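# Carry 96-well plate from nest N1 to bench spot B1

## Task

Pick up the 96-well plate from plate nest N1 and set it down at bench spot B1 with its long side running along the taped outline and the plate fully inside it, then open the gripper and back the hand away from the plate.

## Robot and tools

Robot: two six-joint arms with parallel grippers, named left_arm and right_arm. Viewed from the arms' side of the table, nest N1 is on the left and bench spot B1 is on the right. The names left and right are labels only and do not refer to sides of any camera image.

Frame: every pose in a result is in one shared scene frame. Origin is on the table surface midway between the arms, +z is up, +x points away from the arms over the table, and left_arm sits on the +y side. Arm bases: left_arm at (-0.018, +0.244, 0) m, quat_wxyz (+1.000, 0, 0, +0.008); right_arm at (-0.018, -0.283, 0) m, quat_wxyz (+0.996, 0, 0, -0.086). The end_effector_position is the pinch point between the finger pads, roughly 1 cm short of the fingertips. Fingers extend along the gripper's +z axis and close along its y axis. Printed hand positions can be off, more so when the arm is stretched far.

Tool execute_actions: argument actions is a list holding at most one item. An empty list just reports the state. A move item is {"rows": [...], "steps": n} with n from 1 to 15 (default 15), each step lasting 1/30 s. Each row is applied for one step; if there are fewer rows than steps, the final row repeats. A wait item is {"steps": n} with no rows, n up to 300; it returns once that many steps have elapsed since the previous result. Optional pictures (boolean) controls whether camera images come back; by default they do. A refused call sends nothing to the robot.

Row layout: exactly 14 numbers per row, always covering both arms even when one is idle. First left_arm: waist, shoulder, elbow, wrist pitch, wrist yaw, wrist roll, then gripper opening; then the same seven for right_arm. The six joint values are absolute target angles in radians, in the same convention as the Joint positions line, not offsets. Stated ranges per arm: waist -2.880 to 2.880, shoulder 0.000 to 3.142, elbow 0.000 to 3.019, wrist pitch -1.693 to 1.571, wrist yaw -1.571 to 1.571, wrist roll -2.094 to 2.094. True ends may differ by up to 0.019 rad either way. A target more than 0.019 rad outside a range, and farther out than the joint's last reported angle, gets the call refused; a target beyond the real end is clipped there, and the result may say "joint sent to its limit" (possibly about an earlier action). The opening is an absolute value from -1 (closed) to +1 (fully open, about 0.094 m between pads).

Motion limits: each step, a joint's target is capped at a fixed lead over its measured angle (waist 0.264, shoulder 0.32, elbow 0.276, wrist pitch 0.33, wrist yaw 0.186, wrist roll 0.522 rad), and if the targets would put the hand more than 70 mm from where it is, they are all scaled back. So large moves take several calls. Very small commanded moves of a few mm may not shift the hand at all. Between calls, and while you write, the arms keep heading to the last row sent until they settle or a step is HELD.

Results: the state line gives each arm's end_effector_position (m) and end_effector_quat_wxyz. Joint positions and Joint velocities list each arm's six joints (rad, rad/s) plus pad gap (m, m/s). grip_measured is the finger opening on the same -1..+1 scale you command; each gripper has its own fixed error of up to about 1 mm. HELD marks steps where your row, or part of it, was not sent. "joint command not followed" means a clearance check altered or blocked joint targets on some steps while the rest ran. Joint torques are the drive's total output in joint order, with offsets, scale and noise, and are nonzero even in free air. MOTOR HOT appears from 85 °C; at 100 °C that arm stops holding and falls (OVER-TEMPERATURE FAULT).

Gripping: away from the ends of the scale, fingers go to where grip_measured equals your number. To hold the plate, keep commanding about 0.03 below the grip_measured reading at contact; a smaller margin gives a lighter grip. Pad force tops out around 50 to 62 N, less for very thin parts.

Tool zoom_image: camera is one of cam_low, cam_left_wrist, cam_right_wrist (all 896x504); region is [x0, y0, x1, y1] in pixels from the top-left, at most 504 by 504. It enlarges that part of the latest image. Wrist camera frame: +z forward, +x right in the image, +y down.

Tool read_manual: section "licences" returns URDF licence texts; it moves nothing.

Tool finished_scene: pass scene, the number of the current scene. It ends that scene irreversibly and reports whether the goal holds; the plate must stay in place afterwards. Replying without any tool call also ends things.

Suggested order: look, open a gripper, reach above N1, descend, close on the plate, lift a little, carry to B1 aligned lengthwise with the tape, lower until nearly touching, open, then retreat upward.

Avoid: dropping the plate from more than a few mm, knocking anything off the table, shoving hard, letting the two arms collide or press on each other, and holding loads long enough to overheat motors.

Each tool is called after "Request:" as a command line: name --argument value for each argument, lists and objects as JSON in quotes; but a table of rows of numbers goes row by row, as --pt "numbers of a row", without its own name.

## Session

Request:
execute_actions --actions '[]'

Scene clock: 0.00 s of 13200.00 s.
left_arm: end_effector_position=(+0.1008, +0.4423, +0.1204) grip_measured=+1.000 end_effector_quat_wxyz=(-0.026, +0.952, -0.291, -0.088) | right_arm: end_effector_position=(+0.6065, -0.3639, +0.1947) grip_measured=+1.000 end_effector_quat_wxyz=(+0.654, -0.296, +0.663, +0.213)
Joint positions: left_arm=[ 0.88   0.989  0.667 -1.265 -0.183 -1.654  0.094] | right_arm=[-0.203  1.834  1.066  0.647 -1.108 -0.214  0.094]
Joint velocities: left_arm=[-0.015  0.005  0.002  0.002  0.066  0.037  0.   ] | right_arm=[0.015 0.015 0.002 0.012 0.007 0.037 0.   ]
Joint torques (N m, as the arm reports them, + toward a larger angle): no reading

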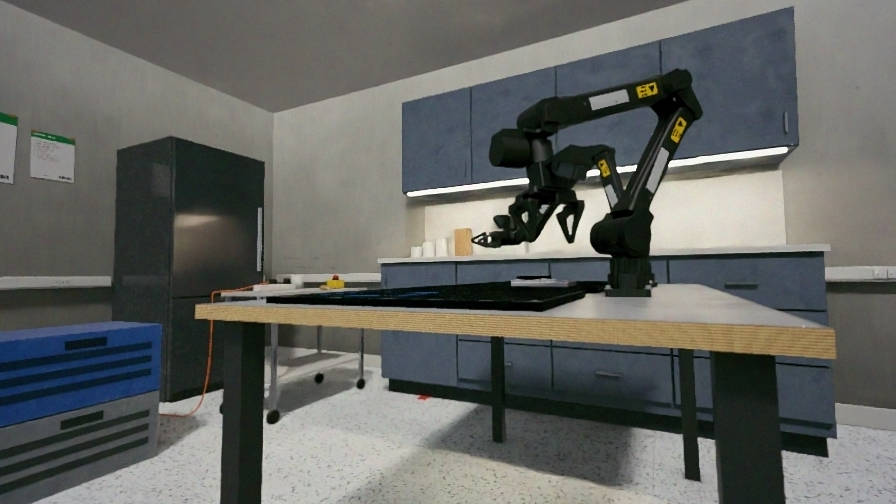

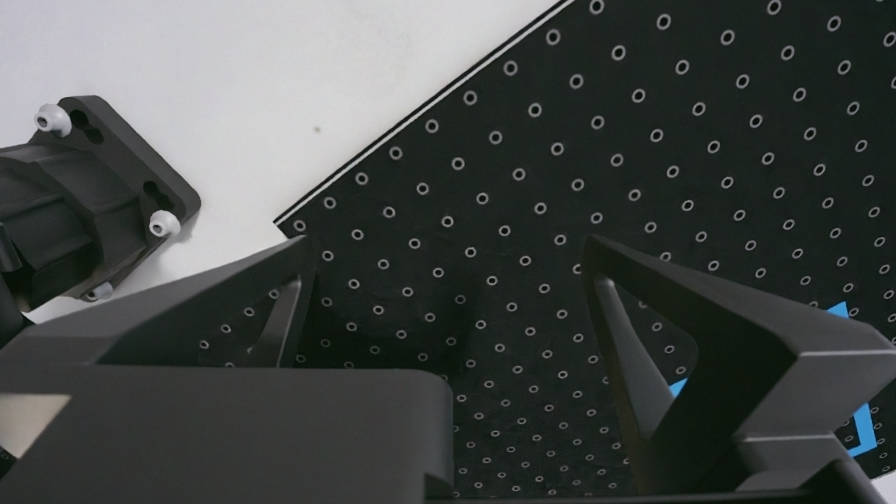

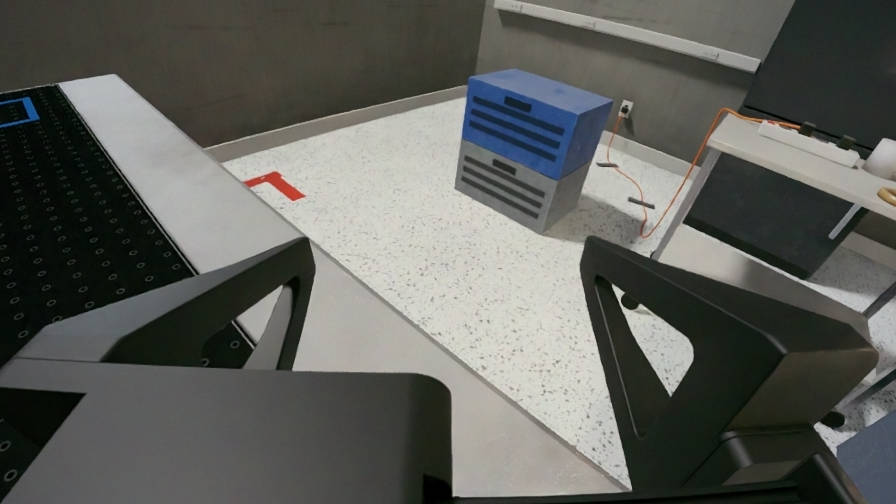

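Request:
execute_actions --actions '[{"rows":[[0.87,0.99,0.69,-1.26,-0.18,-1.62,1,-0.2,1.80,1.08,0.64,-1.08,-0.21,1],[0.86,1.0,0.72,-1.25,-0.17,-1.57,1,-0.2,1.76,1.09,0.63,-1.04,-0.20,1],[0.84,1.0,0.75,-1.24,-0.16,-1.51,1,-0.2,1.72,1.10,0.61,-1.0,-0.19,1],[0.82,1.01,0.78,-1.23,-0.15,-1.45,1,-0.2,1.68,1.11,0.58,-0.96,-0.18,1],[0.80,1.02,0.81,-1.22,-0.14,-1.39,1,-0.2,1.64,1.12,0.54,-0.92,-0.17,1],[0.78,1.03,0.84,-1.21,-0.13,-1.33,1,-0.2,1.60,1.13,0.50,-0.88,-0.16,1],[0.76,1.04,0.87,-1.20,-0.12,-1.27,1,-0.2,1.56,1.14,0.45,-0.84,-0.15,1],[0.74,1.05,0.90,-1.19,-0.11,-1.21,1,-0.2,1.52,1.15,0.40,-0.80,-0.14,1],[0.72,1.06,0.93,-1.18,-0.10,-1.15,1,-0.2,1.48,1.16,0.34,-0.76,-0.13,1],[0.70,1.07,0.96,-1.17,-0.09,-1.09,1,-0.2,1.44,1.17,0.28,-0.72,-0.12,1],[0.68,1.08,0.99,-1.16,-0.08,-1.03,1,-0.2,1.40,1.18,0.22,-0.68,-0.11,1],[0.66,1.09,1.02,-1.15,-0.07,-0.97,1,-0.2,1.36,1.19,0.16,-0.64,-0.10,1],[0.64,1.10,1.05,-1.14,-0.06,-0.91,1,-0.2,1.32,1.20,0.10,-0.60,-0.09,1],[0.62,1.11,1.08,-1.13,-0.05,-0.85,1,-0.2,1.28,1.21,0.04,-0.56,-0.08,1],[0.60,1.12,1.11,-1.12,-0.04,-0.79,1,-0.2,1.24,1.22,-0.02,-0.52,-0.07,1]],"steps":15}]' --pictures false

Request:
execute_actions --actions '[{"rows":[[0.58,1.13,1.14,-1.11,-0.03,-0.73,1,-0.2,1.21,1.22,-0.09,-0.48,-0.06,1],[0.56,1.14,1.16,-1.10,-0.02,-0.67,1,-0.2,1.2,1.22,-0.16,-0.44,-0.05,1],[0.54,1.15,1.18,-1.08,-0.01,-0.61,1,-0.2,1.2,1.22,-0.23,-0.40,-0.04,1],[0.52,1.16,1.20,-1.06,0,-0.55,1,-0.2,1.2,1.22,-0.30,-0.36,-0.03,1],[0.50,1.17,1.21,-1.04,0,-0.49,1,-0.2,1.2,1.22,-0.37,-0.32,-0.02,1],[0.48,1.18,1.22,-1.02,0,-0.43,1,-0.2,1.2,1.22,-0.44,-0.28,-0.01,1],[0.46,1.19,1.22,-1.0,0,-0.37,1,-0.2,1.2,1.22,-0.51,-0.24,0,1],[0.44,1.2,1.22,-0.98,0,-0.31,1,-0.2,1.2,1.22,-0.58,-0.20,0,1],[0.42,1.2,1.22,-0.96,0,-0.25,1,-0.2,1.2,1.22,-0.65,-0.16,0,1],[0.40,1.2,1.22,-0.95,0,-0.19,1,-0.2,1.2,1.22,-0.72,-0.12,0,1],[0.38,1.2,1.22,-0.95,0,-0.13,1,-0.2,1.2,1.22,-0.79,-0.08,0,1],[0.36,1.2,1.22,-0.95,0,-0.08,1,-0.2,1.2,1.22,-0.85,-0.04,0,1],[0.35,1.2,1.22,-0.95,0,-0.04,1,-0.2,1.2,1.22,-0.90,-0.01,0,1],[0.35,1.2,1.22,-0.95,0,-0.01,1,-0.2,1.2,1.22,-0.94,0,0,1],[0.35,1.2,1.22,-0.95,0,0,1,-0.2,1.2,1.22,-0.96,0,0,1]],"steps":15}]' --pictures false

Request:
execute_actions --actions '[{"steps":25}]'

Scene clock: 31.40 s of 13200.00 s.
left_arm: end_effector_position=(+0.2586, +0.4743, +0.2250) grip_measured=+1.000 end_effector_quat_wxyz=(-0.157, +0.762, -0.628, +0.005) | right_arm: end_effector_position=(+0.6005, -0.4119, +0.3075) grip_measured=+1.000 end_effector_quat_wxyz=(+0.659, -0.137, +0.736, +0.078)
Joint positions: left_arm=[ 0.653  1.084  0.984 -1.161 -0.055 -1.085  0.094] | right_arm=[-0.203  1.532  1.066  0.313 -0.672 -0.163  0.094]
Joint velocities: left_arm=[-0.601  0.298  0.916  0.286  0.227  1.604  0.   ] | right_arm=[-0.015 -0.923  0.002 -1.043  0.813  0.125  0.   ]
Joint torques (N m, as the arm reports them, + toward a larger angle): left_arm=[ 0.24 -2.65 14.96  1.6   0.03  0.12] | right_arm=[ -0.54 -15.16  14.29   1.93  -0.1    0.12]
Steps of this call (steps 1 to 90: nothing new was sent; then 27.90 s passed at rest; steps 91 to 105: all 15 steps of this action). Readings (joint positions):
91: left_arm=[0.880 0.989 0.667 -1.265 -0.183 -1.651] | right_arm=[-0.203 1.834 1.066 0.647 -1.097 -0.214]
92: left_arm=[0.879 0.989 0.667 -1.265 -0.179 -1.640] | right_arm=[-0.203 1.831 1.066 0.645 -1.070 -0.214]
94: left_arm=[0.865 0.991 0.675 -1.260 -0.162 -1.593] | right_arm=[-0.203 1.814 1.066 0.623 -1.005 -0.208]
98: left_arm=[0.792 1.016 0.761 -1.233 -0.124 -1.441] | right_arm=[-0.203 1.734 1.066 0.546 -0.892 -0.194]
105: the state above

Scene clock: 31.90 s of 13200.00 s.
left_arm: end_effector_position=(+0.4154, +0.4113, +0.3008) grip_measured=+1.000 end_effector_quat_wxyz=(+0.291, -0.264, +0.919, +0.026) | right_arm: end_effector_position=(+0.4430, -0.4631, +0.3478) grip_measured=+1.000 end_effector_quat_wxyz=(+0.384, +0.159, +0.907, -0.073)
Joint positions: left_arm=[ 0.353  1.192  1.184 -0.969 -0.001 -0.191  0.094] | right_arm=[-0.203  1.169  1.203 -0.802 -0.009 -0.024  0.094]
Joint velocities: left_arm=[-0.327  0.034  0.007  0.022  0.007  1.253  0.   ] | right_arm=[ 0.005 -0.122  0.007 -2.332  0.168  0.154  0.   ]
Joint torques (N m, as the arm reports them, + toward a larger angle): left_arm=[ 2.29 -6.35 13.81  2.27  0.02  0.03] | right_arm=[-0.78 -5.24 11.9   2.45  0.05  0.13]
Steps of this call (steps 1 to 15: all 15 steps of this action). Readings (joint positions):
1: left_arm=[0.632 1.094 1.015 -1.151 -0.045 -1.027] | right_arm=[-0.203 1.502 1.066 0.278 -0.639 -0.158]
2: left_arm=[0.611 1.105 1.047 -1.140 -0.034 -0.965] | right_arm=[-0.203 1.472 1.067 0.242 -0.605 -0.152]
4: left_arm=[0.567 1.126 1.106 -1.110 -0.013 -0.836] | right_arm=[-0.203 1.411 1.072 0.159 -0.526 -0.137]
8: left_arm=[0.481 1.161 1.179 -1.029 -0.003 -0.585] | right_arm=[-0.203 1.295 1.113 -0.098 -0.290 -0.089]
15: the state above

Scene clock: 32.73 s of 13200.00 s.
left_arm: end_effector_position=(+0.4173, +0.4071, +0.3005) grip_measured=+1.000 end_effector_quat_wxyz=(+0.288, -0.177, +0.940, +0.050) | right_arm: end_effector_position=(+0.4215, -0.4556, +0.3101) grip_measured=+1.000 end_effector_quat_wxyz=(+0.302, +0.173, +0.936, -0.057)
Joint positions: left_arm=[ 0.343  1.193  1.184 -0.969 -0.    -0.014  0.094] | right_arm=[-0.203  1.196  1.2   -0.951 -0.004 -0.008  0.094]
Joint velocities: left_arm=[-0.005  0.005 -0.002 -0.002 -0.066 -0.037  0.   ] | right_arm=[-0.005 -0.015  0.002 -0.007  0.022  0.007  0.   ]
Joint torques (N m, as the arm reports them, + toward a larger angle): left_arm=[ 1.97 -5.49 13.35  2.41  0.04  0.13] | right_arm=[-0.59 -8.01 11.96  1.36  0.11  0.12]
Steps of this call (steps 1 to 25: the robot went on to your last target). Readings (joint positions):
1: left_arm=[0.345 1.193 1.184 -0.969 -0.000 -0.154] | right_arm=[-0.203 1.168 1.202 -0.867 -0.005 -0.021]
2: left_arm=[0.341 1.193 1.184 -0.969 -0.000 -0.126] | right_arm=[-0.203 1.173 1.201 -0.907 -0.004 -0.018]
4: left_arm=[0.341 1.193 1.184 -0.969 -0.000 -0.084] | right_arm=[-0.203 1.184 1.200 -0.941 -0.004 -0.014]
8: left_arm=[0.343 1.193 1.184 -0.969 -0.000 -0.042] | right_arm=[-0.203 1.196 1.200 -0.951 -0.004 -0.011]
25: the state above

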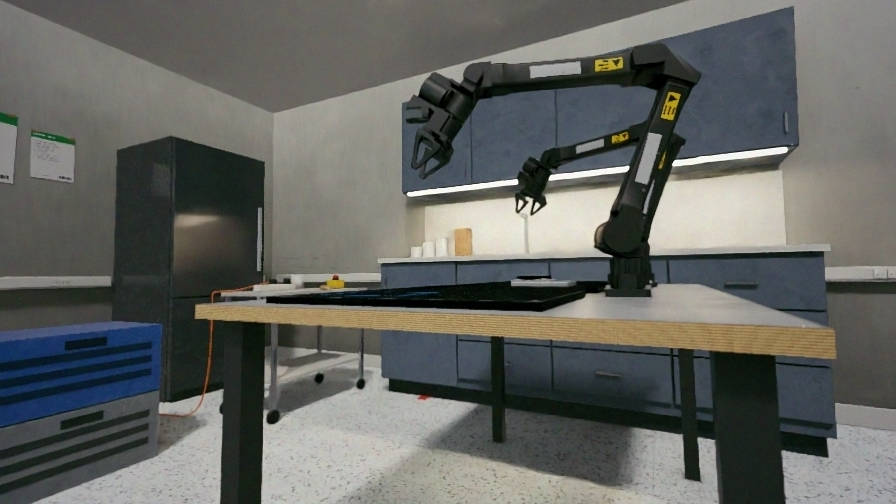

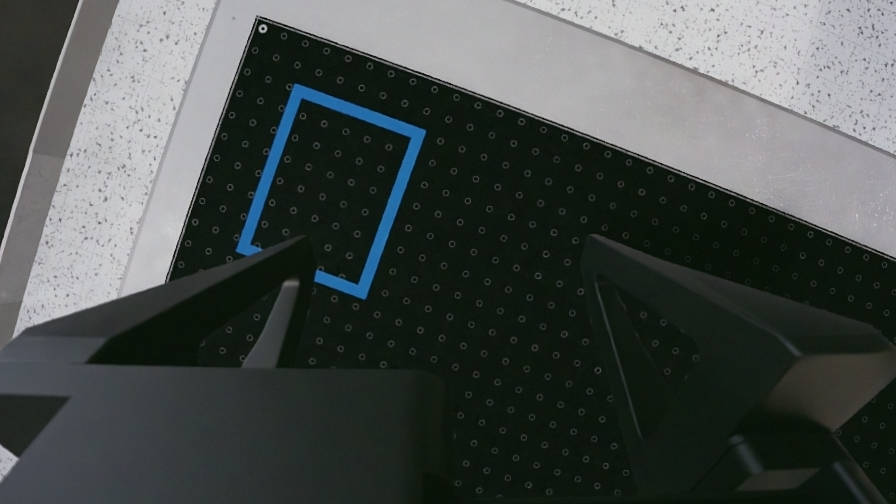

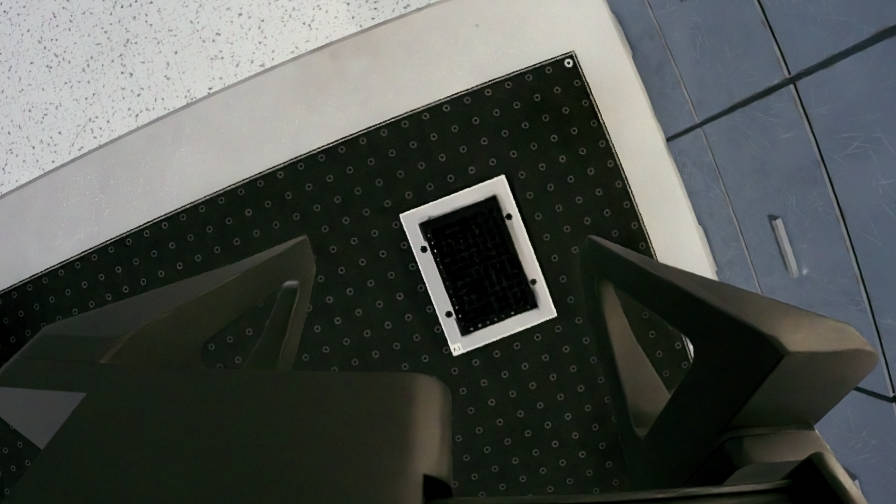

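Request:
zoom_image --camera "cam_right_wrist" --region '[380, 160, 580, 360]'

Request:
zoom_image --camera "cam_left_wrist" --region '[220, 70, 450, 310]'

Region (380, 160, 580, 360) of cam_right_wrist's 896x504 image, scaled by 2.520, with more detail than that image has.

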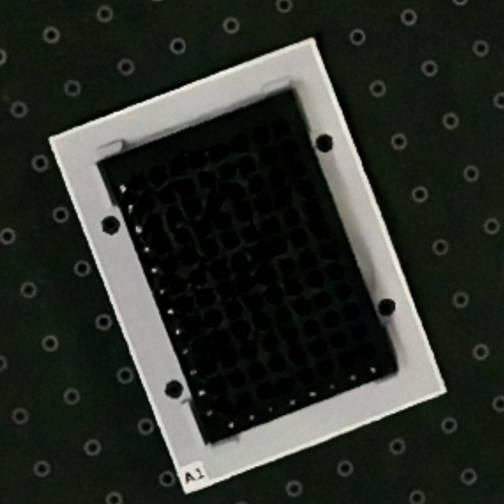

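Region (220, 70, 450, 310) of cam_left_wrist's 896x504 image, scaled by 2.100, with more detail than that image has; it fills the left 483 columns of this view, and the rest is white.

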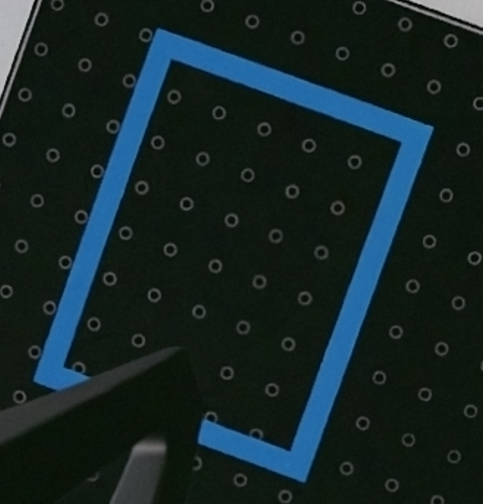

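Request:
execute_actions --actions '[{"rows":[[0.34,1.2,1.22,-0.95,0,0,1,-0.205,1.21,1.21,-0.965,0,-0.01,1],[0.33,1.2,1.22,-0.95,0,0,1,-0.208,1.22,1.205,-0.970,0,-0.02,1],[0.31,1.2,1.22,-0.95,0,0,1,-0.211,1.235,1.2,-0.975,0,-0.035,1],[0.29,1.2,1.22,-0.95,0,0,1,-0.214,1.25,1.2,-0.980,0,-0.05,1],[0.26,1.2,1.22,-0.95,0,0,1,-0.217,1.27,1.2,-0.986,0,-0.07,1],[0.23,1.2,1.22,-0.95,0,0,1,-0.220,1.29,1.2,-0.992,0,-0.09,1],[0.20,1.2,1.22,-0.95,0,0,1,-0.224,1.31,1.2,-0.998,0,-0.11,1],[0.16,1.2,1.22,-0.95,0,0,1,-0.228,1.33,1.2,-1.004,0,-0.13,1],[0.12,1.2,1.22,-0.95,0,0,1,-0.232,1.35,1.2,-1.010,0,-0.15,1],[0.08,1.2,1.22,-0.95,0,0,1,-0.236,1.37,1.2,-1.016,0,-0.17,1],[0.04,1.2,1.22,-0.95,0,0,1,-0.240,1.39,1.2,-1.022,0,-0.19,1],[0.0,1.2,1.22,-0.95,0,0,1,-0.244,1.41,1.2,-1.028,0,-0.21,1],[-0.04,1.2,1.22,-0.95,0,0,1,-0.248,1.43,1.2,-1.034,0,-0.23,1],[-0.08,1.2,1.22,-0.95,0,0,1,-0.252,1.45,1.2,-1.040,0,-0.25,1],[-0.12,1.2,1.22,-0.95,0,0,1,-0.256,1.47,1.2,-1.046,0,-0.27,1]],"steps":15}]' --pictures false

Request:
execute_actions --actions '[{"rows":[[-0.16,1.2,1.22,-0.95,0,0,1,-0.260,1.49,1.2,-1.052,0,-0.29,1],[-0.20,1.2,1.22,-0.95,0,0,1,-0.264,1.51,1.2,-1.058,0,-0.31,1],[-0.24,1.2,1.22,-0.95,0,0,1,-0.268,1.53,1.2,-1.064,0,-0.33,1],[-0.28,1.2,1.22,-0.95,0,0,1,-0.271,1.55,1.2,-1.070,0,-0.35,1],[-0.32,1.2,1.22,-0.95,0,0,1,-0.274,1.57,1.2,-1.077,0,-0.37,1],[-0.36,1.2,1.22,-0.95,0,0,1,-0.277,1.59,1.2,-1.084,0,-0.39,1],[-0.39,1.2,1.22,-0.95,0,0,1,-0.279,1.608,1.2,-1.091,0,-0.405,1],[-0.42,1.2,1.22,-0.95,0,0,1,-0.281,1.624,1.2,-1.097,0,-0.42,1],[-0.445,1.2,1.22,-0.95,0,0,1,-0.282,1.638,1.2,-1.103,0,-0.43,1],[-0.465,1.2,1.22,-0.95,0,0,1,-0.283,1.650,1.2,-1.108,0,-0.44,1],[-0.48,1.2,1.22,-0.95,0,0,1,-0.2835,1.659,1.2,-1.112,0,-0.445,1],[-0.49,1.2,1.22,-0.95,0,0,1,-0.2835,1.666,1.2,-1.115,0,-0.45,1],[-0.50,1.2,1.22,-0.95,0,0,1,-0.2835,1.670,1.2,-1.117,0,-0.45,1],[-0.505,1.2,1.22,-0.95,0,0,1,-0.2835,1.672,1.2,-1.118,0,-0.45,1]],"steps":15}]' --pictures false

Request:
execute_actions --actions '[{"steps":15}]'

Scene clock: 103.40 s of 13200.00 s.
left_arm: end_effector_position=(+0.4469, +0.2290, +0.3008) grip_measured=+1.000 end_effector_quat_wxyz=(+0.293, +0.009, +0.956, -0.006) | right_arm: end_effector_position=(+0.4249, -0.4754, +0.1928) grip_measured=+1.000 end_effector_quat_wxyz=(+0.150, +0.113, +0.981, -0.044)
Joint positions: left_arm=[-0.048  1.193  1.184 -0.967 -0.001 -0.013  0.094] | right_arm=[-0.239  1.428  1.194 -1.023 -0.004 -0.182  0.094]
Joint velocities: left_arm=[-1.275 -0.005 -0.012  0.007 -0.022 -0.037  0.   ] | right_arm=[-0.151  0.679 -0.056 -0.217 -0.095 -0.593  0.   ]
Joint torques (N m, as the arm reports them, + toward a larger angle): left_arm=[ 0.98 -5.95 13.58  2.28  0.04  0.08] | right_arm=[ -1.57 -11.01  10.34   0.89   0.09   0.  ]
Steps of this call (steps 1 to 15: the robot went on to your last target; steps 16 to 90: nothing new was sent; then 67.17 s passed at rest; steps 91 to 105: all 15 steps of this action). Readings (joint positions):
91: left_arm=[0.343 1.193 1.184 -0.969 -0.000 -0.013] | right_arm=[-0.203 1.196 1.200 -0.952 -0.004 -0.008]
92: left_arm=[0.343 1.193 1.184 -0.969 -0.000 -0.013] | right_arm=[-0.203 1.196 1.200 -0.954 -0.004 -0.008]
94: left_arm=[0.335 1.193 1.184 -0.969 -0.000 -0.013] | right_arm=[-0.203 1.202 1.200 -0.961 -0.004 -0.016]
98: left_arm=[0.252 1.193 1.184 -0.969 -0.001 -0.013] | right_arm=[-0.208 1.255 1.200 -0.981 -0.004 -0.061]
105: the state above

Scene clock: 103.90 s of 13200.00 s.
left_arm: end_effector_position=(+0.3912, +0.0231, +0.3008) grip_measured=+1.000 end_effector_quat_wxyz=(+0.284, +0.229, +0.928, -0.073) | right_arm: end_effector_position=(+0.3988, -0.4825, +0.0780) grip_measured=+1.000 end_effector_quat_wxyz=(-0.006, +0.015, +1.000, +0.005)
Joint positions: left_arm=[-0.511  1.193  1.184 -0.967 -0.    -0.012  0.094] | right_arm=[-0.275  1.671  1.189 -1.105 -0.003 -0.417  0.094]
Joint velocities: left_arm=[-0.142 -0.005  0.007  0.017  0.007  0.007  0.   ] | right_arm=[ 0.005  0.122 -0.022 -0.051 -0.022 -0.168  0.   ]
Joint torques (N m, as the arm reports them, + toward a larger angle): left_arm=[ 2.14 -6.1  13.57  2.3   0.04  0.09] | right_arm=[ -1.22 -14.03   9.18   0.24   0.06   0.  ]
Steps of this call (steps 1 to 15: all 15 steps of this action). Readings (joint positions):
1: left_arm=[-0.091 1.193 1.184 -0.967 -0.001 -0.013] | right_arm=[-0.243 1.450 1.192 -1.029 -0.004 -0.201]
2: left_arm=[-0.132 1.193 1.184 -0.967 -0.001 -0.013] | right_arm=[-0.247 1.472 1.191 -1.036 -0.003 -0.220]
4: left_arm=[-0.211 1.193 1.184 -0.967 -0.001 -0.013] | right_arm=[-0.255 1.512 1.190 -1.048 -0.003 -0.259]
8: left_arm=[-0.363 1.193 1.184 -0.967 -0.001 -0.012] | right_arm=[-0.268 1.583 1.190 -1.073 -0.003 -0.335]
15: the state above

Scene clock: 104.40 s of 13200.00 s.
left_arm: end_effector_position=(+0.3909, +0.0226, +0.3008) grip_measured=+1.000 end_effector_quat_wxyz=(+0.284, +0.229, +0.928, -0.074) | right_arm: end_effector_position=(+0.3972, -0.4817, +0.0756) grip_measured=+1.000 end_effector_quat_wxyz=(-0.010, +0.003, +1.000, +0.007)
Joint positions: left_arm=[-0.512  1.193  1.184 -0.967 -0.    -0.012  0.094] | right_arm=[-0.275  1.675  1.188 -1.108 -0.003 -0.441  0.094]
Joint velocities: left_arm=[-0.005 -0.005  0.002 -0.002 -0.081  0.007  0.   ] | right_arm=[-0.015  0.005 -0.002 -0.017  0.007  0.007  0.   ]
Joint torques (N m, as the arm reports them, + toward a larger angle): left_arm=[ 1.8  -5.86 13.61  2.21  0.02  0.09] | right_arm=[ -1.38 -13.19   9.17   0.19   0.06  -0.03]
Steps of this call (steps 1 to 15: the robot went on to your last target). Readings (joint positions):
1: left_arm=[-0.513 1.193 1.184 -0.967 -0.000 -0.012] | right_arm=[-0.275 1.674 1.189 -1.106 -0.003 -0.422]
2: left_arm=[-0.513 1.193 1.184 -0.967 -0.000 -0.012] | right_arm=[-0.275 1.675 1.188 -1.107 -0.003 -0.426]
4: left_arm=[-0.512 1.193 1.184 -0.967 -0.000 -0.012] | right_arm=[-0.275 1.675 1.188 -1.108 -0.003 -0.432]
8: left_arm=[-0.512 1.193 1.184 -0.967 -0.000 -0.012] | right_arm=[-0.275 1.675 1.188 -1.108 -0.003 -0.438]
15: the state above

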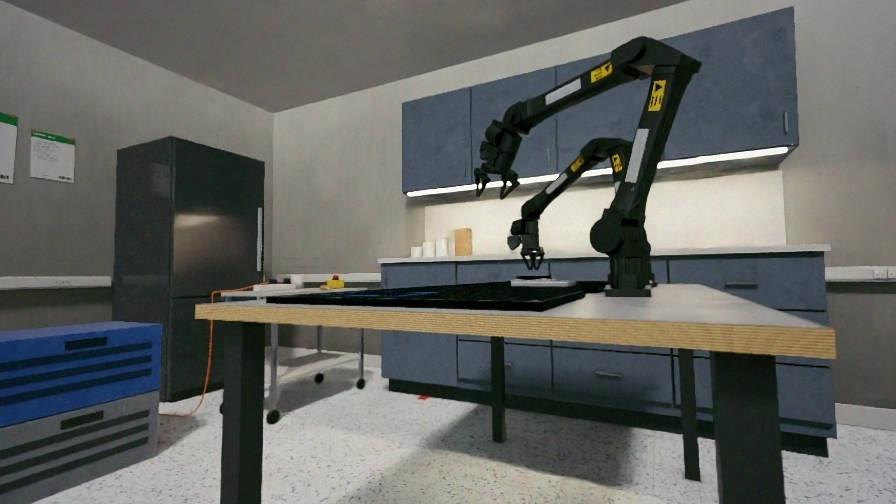

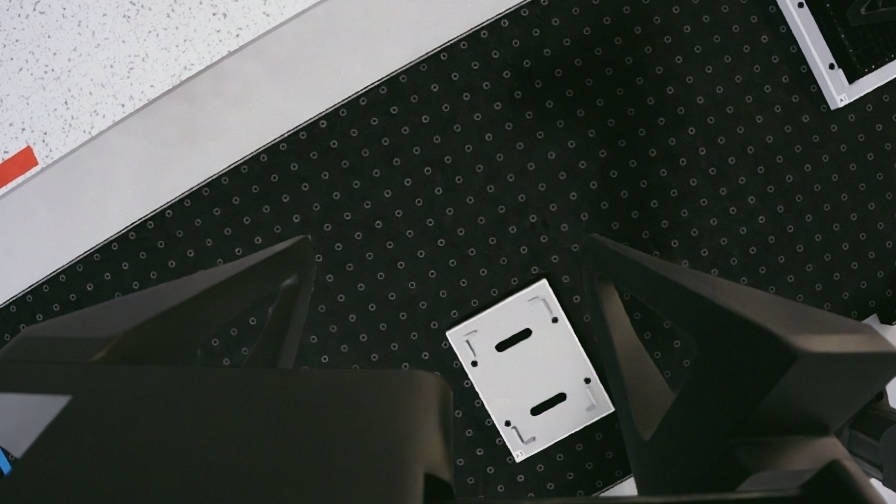

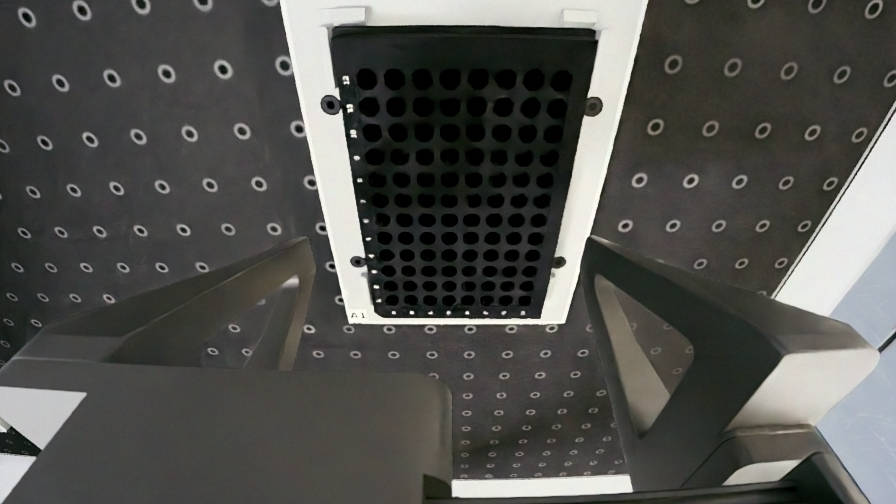

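Request:
execute_actions --actions '[{"rows":[[-0.50,1.2,1.22,-0.95,0,0,1,-0.286,1.676,1.198,-1.105,0,-0.452,1],[-0.485,1.2,1.22,-0.95,0,0,1,-0.288,1.680,1.196,-1.095,0,-0.455,1],[-0.465,1.2,1.22,-0.95,0,0,1,-0.290,1.684,1.194,-1.086,0,-0.458,1],[-0.44,1.2,1.22,-0.95,0,0,1,-0.2915,1.687,1.192,-1.078,0,-0.459,1],[-0.41,1.2,1.22,-0.95,0,0,1,-0.2915,1.689,1.190,-1.071,0,-0.459,1],[-0.38,1.2,1.22,-0.95,0,0,1,-0.2915,1.691,1.188,-1.066,0,-0.459,1],[-0.35,1.2,1.22,-0.95,0,0,1,-0.2915,1.693,1.186,-1.062,0,-0.459,1],[-0.32,1.2,1.22,-0.95,0,0,1,-0.2915,1.695,1.184,-1.058,0,-0.459,1],[-0.29,1.2,1.22,-0.95,0,0,1,-0.2915,1.697,1.182,-1.054,0,-0.459,1],[-0.26,1.2,1.22,-0.95,0,0,1,-0.2915,1.699,1.180,-1.050,0,-0.459,1],[-0.23,1.2,1.22,-0.95,0,0,1,-0.2915,1.701,1.178,-1.046,0,-0.459,1],[-0.20,1.2,1.22,-0.95,0,0,1,-0.2915,1.703,1.176,-1.042,0,-0.459,1],[-0.17,1.2,1.22,-0.95,0,0,1,-0.2915,1.705,1.174,-1.038,0,-0.459,1],[-0.14,1.2,1.22,-0.95,0,0,1,-0.2915,1.707,1.172,-1.034,0,-0.459,1],[-0.11,1.2,1.22,-0.95,0,0,1,-0.2915,1.709,1.170,-1.030,0,-0.459,1]],"steps":15}]' --pictures false

Request:
execute_actions --actions '[{"rows":[[-0.08,1.2,1.22,-0.95,0,0,1,-0.2915,1.709,1.170,-1.030,0,-0.459,1],[-0.05,1.2,1.22,-0.95,0,0,1,-0.2915,1.709,1.170,-1.030,0,-0.459,1],[-0.02,1.2,1.22,-0.95,0,0,1,-0.2915,1.709,1.170,-1.030,0,-0.459,1],[0.01,1.2,1.22,-0.95,0,0,1,-0.2915,1.709,1.170,-1.030,0,-0.459,1],[0.04,1.2,1.22,-0.95,0,0,1,-0.2915,1.709,1.170,-1.030,0,-0.459,1],[0.07,1.2,1.22,-0.95,0,0,1,-0.2915,1.709,1.170,-1.030,0,-0.459,1],[0.095,1.2,1.22,-0.95,0,0,1,-0.2915,1.709,1.170,-1.030,0,-0.459,1],[0.115,1.2,1.22,-0.95,0,0,1,-0.2915,1.709,1.170,-1.030,0,-0.459,1],[0.13,1.2,1.22,-0.95,0,0,1,-0.2915,1.709,1.170,-1.030,0,-0.459,1],[0.14,1.2,1.22,-0.95,0,0,1,-0.2915,1.709,1.170,-1.030,0,-0.459,1],[0.15,1.2,1.22,-0.95,0,0,1,-0.2915,1.709,1.170,-1.030,0,-0.459,1]],"steps":15}]'

Scene clock: 136.07 s of 13200.00 s.
left_arm: end_effector_position=(+0.4422, +0.1764, +0.3008) grip_measured=+1.000 end_effector_quat_wxyz=(+0.293, +0.064, +0.954, -0.023) | right_arm: end_effector_position=(+0.4004, -0.4872, +0.0635) grip_measured=+1.000 end_effector_quat_wxyz=(+0.001, +0.002, +1.000, +0.001)
Joint positions: left_arm=[-0.161  1.193  1.184 -0.967  0.001 -0.011  0.094] | right_arm=[-0.283  1.688  1.169 -1.051 -0.003 -0.451  0.094]
Joint velocities: left_arm=[ 0.884 -0.005 -0.007 -0.012  0.007 -0.066  0.   ] | right_arm=[-0.005  0.083 -0.056  0.1   -0.022  0.007  0.   ]
Joint torques (N m, as the arm reports them, + toward a larger angle): left_arm=[ 0.92 -5.98 13.64  2.16 -0.06  0.09] | right_arm=[ -1.47 -12.29   8.51   1.1    0.05  -0.02]
Steps of this call (steps 1 to 15: the robot went on to your last target; steps 16 to 90: nothing new was sent; then 28.17 s passed at rest; steps 91 to 105: all 15 steps of this action). Readings (joint positions):
91: left_arm=[-0.512 1.193 1.184 -0.967 -0.000 -0.012] | right_arm=[-0.275 1.675 1.188 -1.108 -0.003 -0.442]
92: left_arm=[-0.510 1.193 1.184 -0.967 -0.000 -0.012] | right_arm=[-0.276 1.675 1.188 -1.108 -0.003 -0.443]
94: left_arm=[-0.496 1.193 1.184 -0.967 0.000 -0.012] | right_arm=[-0.277 1.675 1.188 -1.103 -0.003 -0.446]
98: left_arm=[-0.400 1.193 1.184 -0.967 0.001 -0.011] | right_arm=[-0.281 1.675 1.184 -1.079 -0.003 -0.449]
105: the state above

Scene clock: 136.57 s of 13200.00 s.
left_arm: end_effector_position=(+0.4400, +0.3257, +0.3008) grip_measured=+1.000 end_effector_quat_wxyz=(+0.293, -0.090, +0.952, +0.024) | right_arm: end_effector_position=(+0.3992, -0.4866, +0.0568) grip_measured=+1.000 end_effector_quat_wxyz=(-0.003, +0.002, +1.000, +0.003)
Joint positions: left_arm=[ 0.161  1.193  1.184 -0.967  0.    -0.011  0.094] | right_arm=[-0.283  1.698  1.163 -1.043 -0.003 -0.451  0.094]
Joint velocities: left_arm=[-0.034 -0.005 -0.002 -0.007 -0.007  0.022  0.   ] | right_arm=[-0.005  0.005  0.002 -0.002  0.051  0.007  0.   ]
Joint torques (N m, as the arm reports them, + toward a larger angle): left_arm=[-0.43 -5.62 13.66  2.29  0.    0.07] | right_arm=[ -1.52 -12.57   8.59   1.18   0.06  -0.02]
Steps of this call (steps 1 to 15: all 15 steps of this action). Readings (joint positions):
1: left_arm=[-0.132 1.193 1.184 -0.967 0.001 -0.011] | right_arm=[-0.283 1.690 1.167 -1.048 -0.003 -0.451]
2: left_arm=[-0.103 1.193 1.184 -0.967 0.001 -0.011] | right_arm=[-0.283 1.693 1.166 -1.046 -0.003 -0.451]
4: left_arm=[-0.047 1.193 1.184 -0.967 0.001 -0.011] | right_arm=[-0.283 1.697 1.164 -1.044 -0.003 -0.451]
8: left_arm=[0.069 1.193 1.184 -0.967 0.001 -0.011] | right_arm=[-0.283 1.698 1.163 -1.043 -0.003 -0.451]
15: the state above

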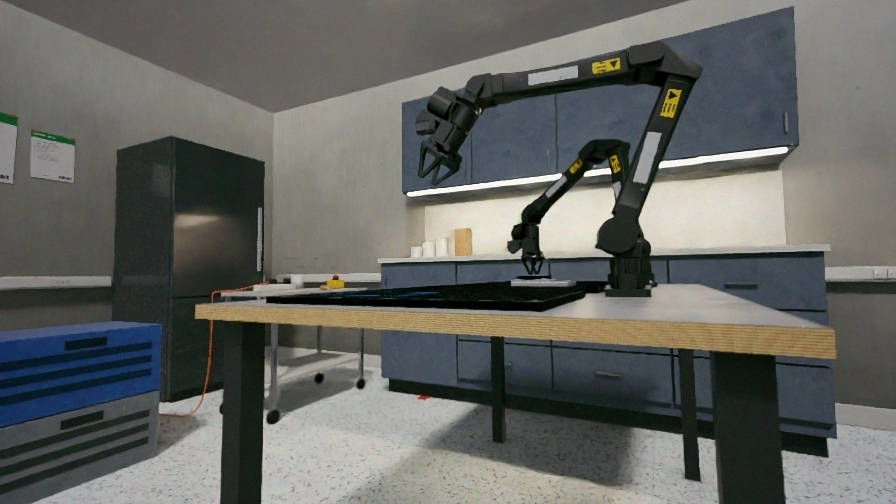

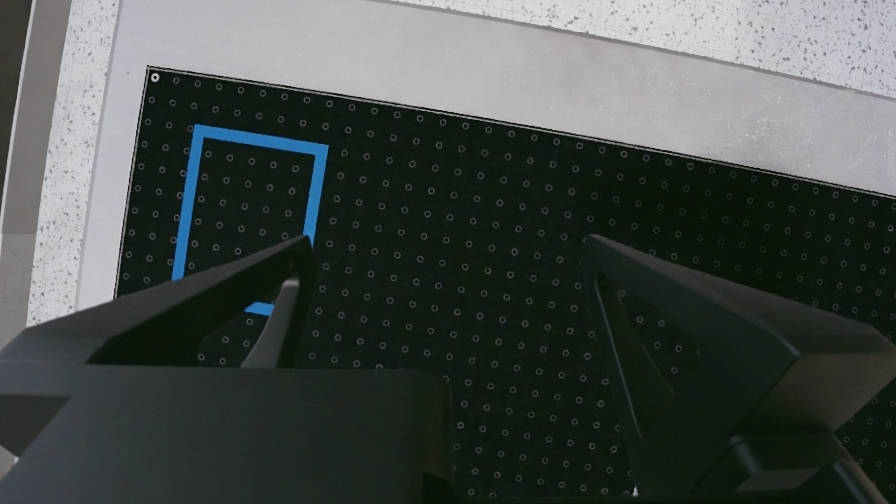

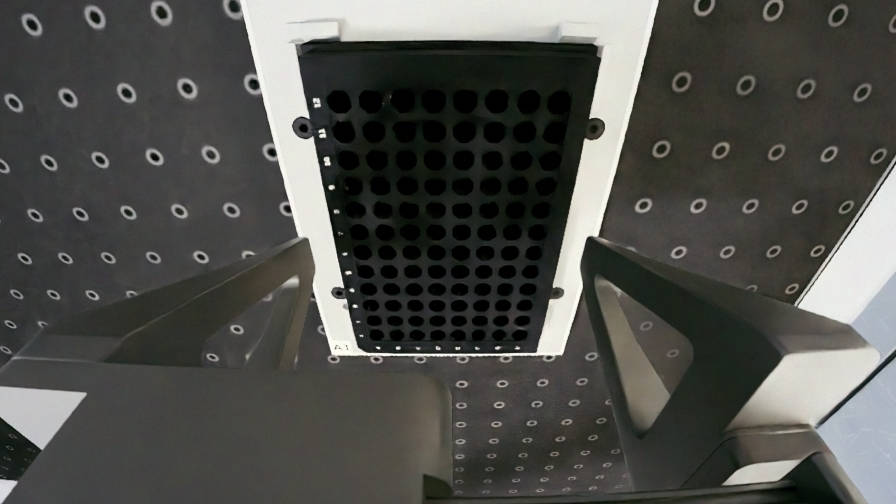

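Request:
execute_actions --actions '[{"rows":[[0.15,1.2,1.22,-0.95,0,0,1,-0.2915,1.711,1.1675,-1.025,0,-0.459,1],[0.15,1.2,1.22,-0.95,0,0,1,-0.2915,1.713,1.165,-1.020,0,-0.459,1],[0.15,1.2,1.22,-0.95,0,0,1,-0.2915,1.715,1.1625,-1.015,0,-0.459,1],[0.15,1.2,1.22,-0.95,0,0,1,-0.2915,1.717,1.160,-1.010,0,-0.459,1],[0.15,1.2,1.22,-0.95,0,0,1,-0.2915,1.719,1.1575,-1.005,0,-0.459,1],[0.15,1.2,1.22,-0.95,0,0,1,-0.2915,1.721,1.155,-1.000,0,-0.459,1],[0.15,1.2,1.22,-0.95,0,0,1,-0.2915,1.723,1.1525,-0.995,0,-0.459,1],[0.15,1.2,1.22,-0.95,0,0,1,-0.2915,1.725,1.150,-0.990,0,-0.459,1],[0.15,1.2,1.22,-0.95,0,0,1,-0.2915,1.726,1.1475,-0.985,0,-0.459,1],[0.15,1.2,1.22,-0.95,0,0,1,-0.2915,1.727,1.145,-0.980,0,-0.459,1]],"steps":15}]' --pictures false

Request:
execute_actions --actions '[{"steps":8}]' --pictures false

Scene clock: 148.47 s of 13200.00 s.
left_arm: end_effector_position=(+0.4403, +0.3238, +0.3008) grip_measured=+1.000 end_effector_quat_wxyz=(+0.293, -0.088, +0.952, +0.024) | right_arm: end_effector_position=(+0.3986, -0.4863, +0.0413) grip_measured=+1.000 end_effector_quat_wxyz=(+0.000, +0.002, +1.000, +0.002)
Joint positions: left_arm=[ 0.157  1.193  1.184 -0.967  0.    -0.011  0.094] | right_arm=[-0.283  1.715  1.138 -0.995 -0.003 -0.451  0.094]
Joint velocities: left_arm=[-0.015 -0.024 -0.007  0.002 -0.066  0.051  0.   ] | right_arm=[-0.015  0.024 -0.012 -0.007  0.037 -0.095  0.   ]
Joint torques (N m, as the arm reports them, + toward a larger angle): left_arm=[ 0.45 -6.08 13.6   2.24 -0.02  0.07] | right_arm=[ -1.36 -12.56   8.31   1.21   0.06  -0.02]
Steps of this call (steps 1 to 15: the robot went on to your last target; steps 16 to 90: nothing new was sent; then 8.40 s passed at rest; steps 91 to 105: all 15 steps of this action). Readings (joint positions):
91: left_arm=[0.157 1.193 1.184 -0.967 0.000 -0.011] | right_arm=[-0.283 1.698 1.163 -1.042 -0.003 -0.451]
92: left_arm=[0.157 1.193 1.184 -0.967 0.000 -0.011] | right_arm=[-0.283 1.698 1.163 -1.040 -0.003 -0.451]
94: left_arm=[0.157 1.193 1.184 -0.967 0.000 -0.011] | right_arm=[-0.283 1.698 1.160 -1.032 -0.003 -0.451]
98: left_arm=[0.157 1.193 1.184 -0.967 0.000 -0.011] | right_arm=[-0.283 1.702 1.151 -1.013 -0.003 -0.451]
105: the state above

Scene clock: 148.73 s of 13200.00 s.
left_arm: end_effector_position=(+0.4403, +0.3238, +0.3008) grip_measured=+1.000 end_effector_quat_wxyz=(+0.293, -0.088, +0.952, +0.024) | right_arm: end_effector_position=(+0.3989, -0.4865, +0.0411) grip_measured=+1.000 end_effector_quat_wxyz=(+0.001, +0.002, +1.000, +0.001)
Joint positions: left_arm=[ 0.157  1.193  1.184 -0.967  0.    -0.011  0.094] | right_arm=[-0.283  1.716  1.138 -0.993 -0.003 -0.451  0.094]
Joint velocities: left_arm=[-0.005 -0.005  0.012  0.002 -0.051  0.022  0.   ] | right_arm=[ 0.005  0.005 -0.012 -0.022 -0.022 -0.066  0.   ]
Joint torques (N m, as the arm reports them, + toward a larger angle): left_arm=[ 0.49 -5.91 13.63  2.35 -0.01  0.06] | right_arm=[ -1.47 -12.45   8.35   1.2    0.06  -0.02]
Steps of this call (steps 1 to 8: the robot went on to your last target). Readings (joint positions):
1: left_arm=[0.157 1.193 1.184 -0.967 0.000 -0.011] | right_arm=[-0.283 1.716 1.138 -0.994 -0.003 -0.451]
2: left_arm=[0.157 1.193 1.184 -0.967 0.000 -0.011] | right_arm=[-0.283 1.716 1.138 -0.994 -0.003 -0.451]
4: left_arm=[0.157 1.193 1.184 -0.967 0.000 -0.011] | right_arm=[-0.283 1.716 1.138 -0.993 -0.003 -0.451]
8: the state above

Request:
execute_actions --actions '[{"rows":[[0.15,1.2,1.22,-0.95,0,0,1,-0.2915,1.727,1.145,-0.980,0,-0.459,0.95],[0.15,1.2,1.22,-0.95,0,0,1,-0.2915,1.727,1.145,-0.980,0,-0.459,0.90],[0.15,1.2,1.22,-0.95,0,0,1,-0.2915,1.727,1.145,-0.980,0,-0.459,0.86],[0.15,1.2,1.22,-0.95,0,0,1,-0.2915,1.727,1.145,-0.980,0,-0.459,0.82],[0.15,1.2,1.22,-0.95,0,0,1,-0.2915,1.727,1.145,-0.980,0,-0.459,0.79],[0.15,1.2,1.22,-0.95,0,0,1,-0.2915,1.727,1.145,-0.980,0,-0.459,0.77],[0.15,1.2,1.22,-0.95,0,0,1,-0.2915,1.727,1.145,-0.980,0,-0.459,0.755],[0.15,1.2,1.22,-0.95,0,0,1,-0.2915,1.727,1.145,-0.980,0,-0.459,0.74],[0.15,1.2,1.22,-0.95,0,0,1,-0.2915,1.727,1.145,-0.980,0,-0.459,0.725],[0.15,1.2,1.22,-0.95,0,0,1,-0.2915,1.727,1.145,-0.980,0,-0.459,0.71],[0.15,1.2,1.22,-0.95,0,0,1,-0.2915,1.727,1.145,-0.980,0,-0.459,0.70]],"steps":15}]'

Scene clock: 159.27 s of 13200.00 s.
left_arm: end_effector_position=(+0.4403, +0.3238, +0.3008) grip_measured=+1.000 end_effector_quat_wxyz=(+0.293, -0.088, +0.952, +0.024) | right_arm: end_effector_position=(+0.3989, -0.4867, +0.0411) grip_measured=+0.737 end_effector_quat_wxyz=(+0.001, +0.002, +1.000, +0.001)
Joint positions: left_arm=[ 0.157  1.193  1.184 -0.967  0.    -0.011  0.094] | right_arm=[-0.283  1.716  1.138 -0.993 -0.002 -0.452  0.082]
Joint velocities: left_arm=[-0.005 -0.005  0.007 -0.007  0.022 -0.007  0.   ] | right_arm=[ 0.005  0.015 -0.002  0.002 -0.037 -0.051  0.001]
Joint torques (N m, as the arm reports them, + toward a larger angle): left_arm=[ 0.53 -5.8  13.55  2.32  0.01  0.07] | right_arm=[ -1.47 -12.69   8.33   1.17   0.01  -0.01]
Steps of this call (steps 1 to 15: the robot went on to your last target; steps 16 to 90: nothing new was sent; then 7.03 s passed at rest; steps 91 to 105: all 15 steps of this action). Readings (joint positions):
91: left_arm=[0.157 1.193 1.184 -0.967 0.000 -0.011] | right_arm=[-0.283 1.716 1.138 -0.993 -0.003 -0.451]
92: left_arm=[0.157 1.193 1.184 -0.967 0.000 -0.011] | right_arm=[-0.283 1.716 1.138 -0.993 -0.003 -0.451]
94: left_arm=[0.157 1.193 1.184 -0.967 0.000 -0.011] | right_arm=[-0.283 1.716 1.138 -0.993 -0.003 -0.451]
98: left_arm=[0.157 1.193 1.184 -0.967 0.000 -0.011] | right_arm=[-0.283 1.716 1.138 -0.993 -0.002 -0.451]
105: the state above

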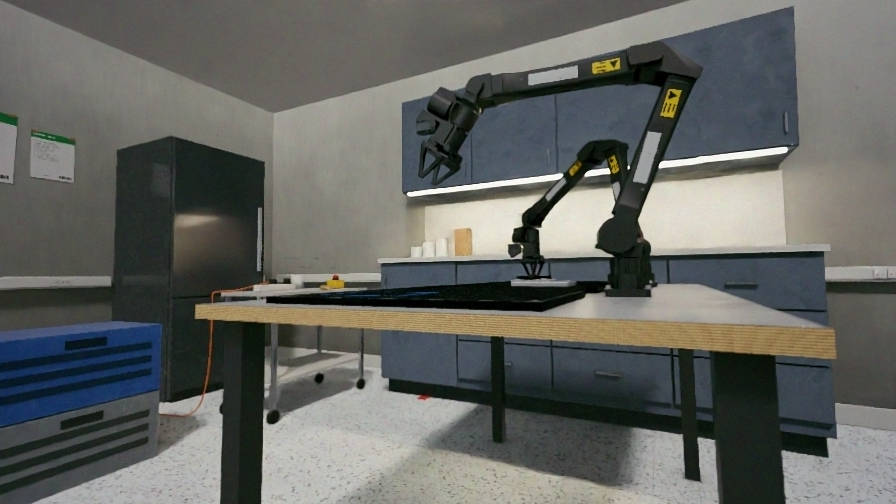

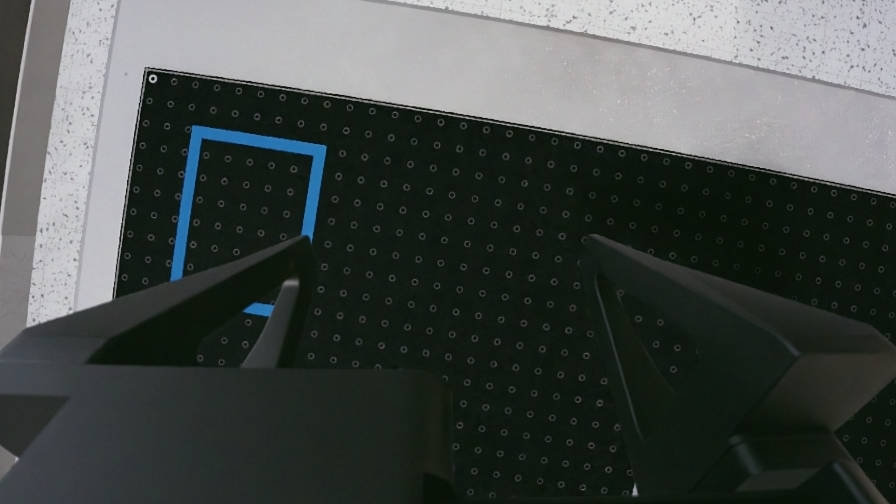

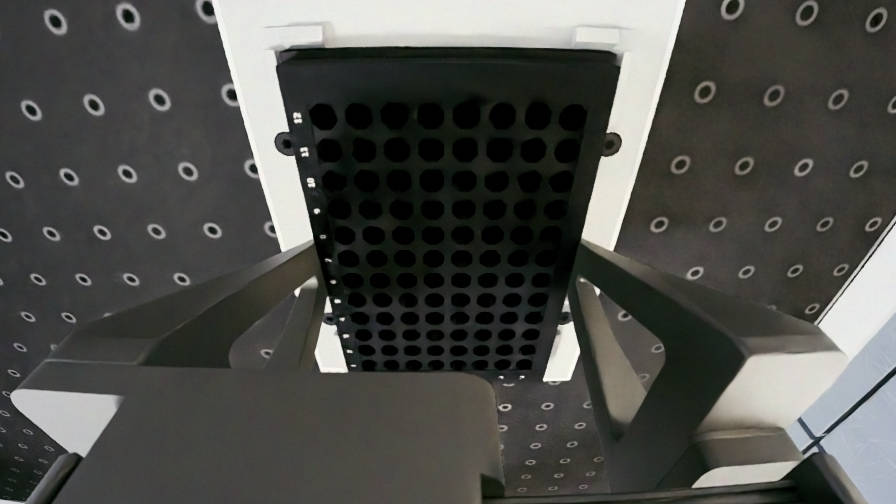

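Request:
execute_actions --actions '[{"rows":[[0.15,1.2,1.22,-0.95,0,0,1,-0.2915,1.715,1.155,-0.985,0,-0.459,0.70],[0.15,1.2,1.22,-0.95,0,0,1,-0.2915,1.705,1.165,-0.990,0,-0.459,0.70],[0.15,1.2,1.22,-0.95,0,0,1,-0.2915,1.697,1.172,-0.995,0,-0.459,0.70],[0.15,1.2,1.22,-0.95,0,0,1,-0.2915,1.692,1.176,-1.000,0,-0.459,0.70],[0.15,1.2,1.22,-0.95,0,0,1,-0.2915,1.688,1.180,-1.003,0,-0.459,0.70],[0.15,1.2,1.22,-0.95,0,0,1,-0.2915,1.685,1.183,-1.006,0,-0.459,0.70],[0.15,1.2,1.22,-0.95,0,0,1,-0.2915,1.681,1.187,-1.012,0,-0.459,0.70],[0.15,1.2,1.22,-0.95,0,0,1,-0.2915,1.677,1.190,-1.019,0,-0.459,0.70],[0.15,1.2,1.22,-0.95,0,0,1,-0.2915,1.674,1.194,-1.026,0,-0.459,0.70],[0.15,1.2,1.22,-0.95,0,0,1,-0.2915,1.670,1.197,-1.033,0,-0.459,0.70],[0.15,1.2,1.22,-0.95,0,0,1,-0.2915,1.666,1.201,-1.040,0,-0.459,0.70],[0.15,1.2,1.22,-0.95,0,0,1,-0.2915,1.662,1.205,-1.048,0,-0.459,0.70],[0.15,1.2,1.22,-0.95,0,0,1,-0.2915,1.659,1.208,-1.055,0,-0.459,0.70],[0.15,1.2,1.22,-0.95,0,0,1,-0.2915,1.655,1.212,-1.062,0,-0.459,0.70],[0.15,1.2,1.22,-0.95,0,0,1,-0.2915,1.651,1.215,-1.069,0,-0.459,0.70]],"steps":15}]' --pictures false

Request:
execute_actions --actions '[{"rows":[[0.15,1.2,1.22,-0.95,0,0,1,-0.2915,1.648,1.219,-1.077,0,-0.459,0.70],[0.15,1.2,1.22,-0.95,0,0,1,-0.2915,1.644,1.222,-1.084,0,-0.459,0.70],[0.15,1.2,1.22,-0.95,0,0,1,-0.2915,1.640,1.226,-1.091,0,-0.459,0.70],[0.15,1.2,1.22,-0.95,0,0,1,-0.2915,1.637,1.230,-1.098,0,-0.459,0.70],[0.15,1.2,1.22,-0.95,0,0,1,-0.2915,1.633,1.233,-1.105,0,-0.459,0.70],[0.15,1.2,1.22,-0.95,0,0,1,-0.2915,1.633,1.233,-1.112,0,-0.459,0.70],[0.15,1.2,1.22,-0.95,0,0,1,-0.2915,1.633,1.233,-1.118,0,-0.459,0.70]],"steps":12}]' --pictures false

Scene clock: 192.07 s of 13200.00 s.
left_arm: end_effector_position=(+0.4403, +0.3238, +0.3008) grip_measured=+1.000 end_effector_quat_wxyz=(+0.293, -0.088, +0.952, +0.024) | right_arm: end_effector_position=(+0.3968, -0.4858, +0.0560) grip_measured=+0.737 end_effector_quat_wxyz=(-0.005, +0.002, +1.000, +0.003)
Joint positions: left_arm=[ 0.157  1.193  1.184 -0.967  0.    -0.011  0.094] | right_arm=[-0.283  1.697  1.158 -1.045 -0.002 -0.452  0.082]
Joint velocities: left_arm=[-0.005 -0.015 -0.012 -0.012  0.007 -0.051  0.   ] | right_arm=[-0.005 -0.151  0.1   -0.227  0.007  0.095  0.   ]
Joint torques (N m, as the arm reports them, + toward a larger angle): left_arm=[ 0.75 -5.76 13.54  2.29 -0.01  0.1 ] | right_arm=[ -1.37 -16.25  12.35   0.34   0.01  -0.01]
Steps of this call (steps 1 to 15: the robot went on to your last target; steps 16 to 90: nothing new was sent; then 29.30 s passed at rest; steps 91 to 105: all 15 steps of this action). Readings (joint positions):
91: left_arm=[0.157 1.193 1.184 -0.967 0.000 -0.011] | right_arm=[-0.283 1.716 1.138 -0.993 -0.002 -0.452]
92: left_arm=[0.157 1.193 1.184 -0.967 0.000 -0.011] | right_arm=[-0.283 1.716 1.138 -0.993 -0.002 -0.452]
94: left_arm=[0.157 1.193 1.184 -0.967 0.000 -0.011] | right_arm=[-0.283 1.716 1.138 -0.993 -0.002 -0.452]
98: left_arm=[0.157 1.193 1.184 -0.967 0.000 -0.011] | right_arm=[-0.283 1.716 1.140 -0.997 -0.002 -0.452]
105: the state above

Scene clock: 192.47 s of 13200.00 s.
left_arm: end_effector_position=(+0.4403, +0.3238, +0.3008) grip_measured=+1.000 end_effector_quat_wxyz=(+0.293, -0.088, +0.952, +0.024) | right_arm: end_effector_position=(+0.3980, -0.4863, +0.0854) grip_measured=+0.737 end_effector_quat_wxyz=(+0.001, +0.002, +1.000, +0.001)
Joint positions: left_arm=[ 0.157  1.193  1.184 -0.967  0.    -0.011  0.094] | right_arm=[-0.283  1.655  1.191 -1.106 -0.002 -0.452  0.082]
Joint velocities: left_arm=[-0.005  0.005  0.012  0.002  0.081 -0.007  0.   ] | right_arm=[ 0.005 -0.015 -0.007 -0.042  0.022  0.066 -0.   ]
Joint torques (N m, as the arm reports them, + toward a larger angle): left_arm=[ 0.45 -6.19 13.59  2.25  0.    0.07] | right_arm=[ -1.52 -14.82  11.97   0.22  -0.01  -0.02]
Steps of this call (steps 1 to 12: all 12 steps of this action). Readings (joint positions):
1: left_arm=[0.157 1.193 1.184 -0.967 0.000 -0.011] | right_arm=[-0.283 1.692 1.163 -1.052 -0.002 -0.452]
2: left_arm=[0.157 1.193 1.184 -0.967 0.000 -0.011] | right_arm=[-0.283 1.687 1.167 -1.059 -0.002 -0.452]
4: left_arm=[0.157 1.193 1.184 -0.967 0.000 -0.011] | right_arm=[-0.283 1.677 1.175 -1.073 -0.002 -0.452]
8: left_arm=[0.157 1.193 1.184 -0.967 0.000 -0.011] | right_arm=[-0.283 1.659 1.189 -1.099 -0.002 -0.452]
12: the state above


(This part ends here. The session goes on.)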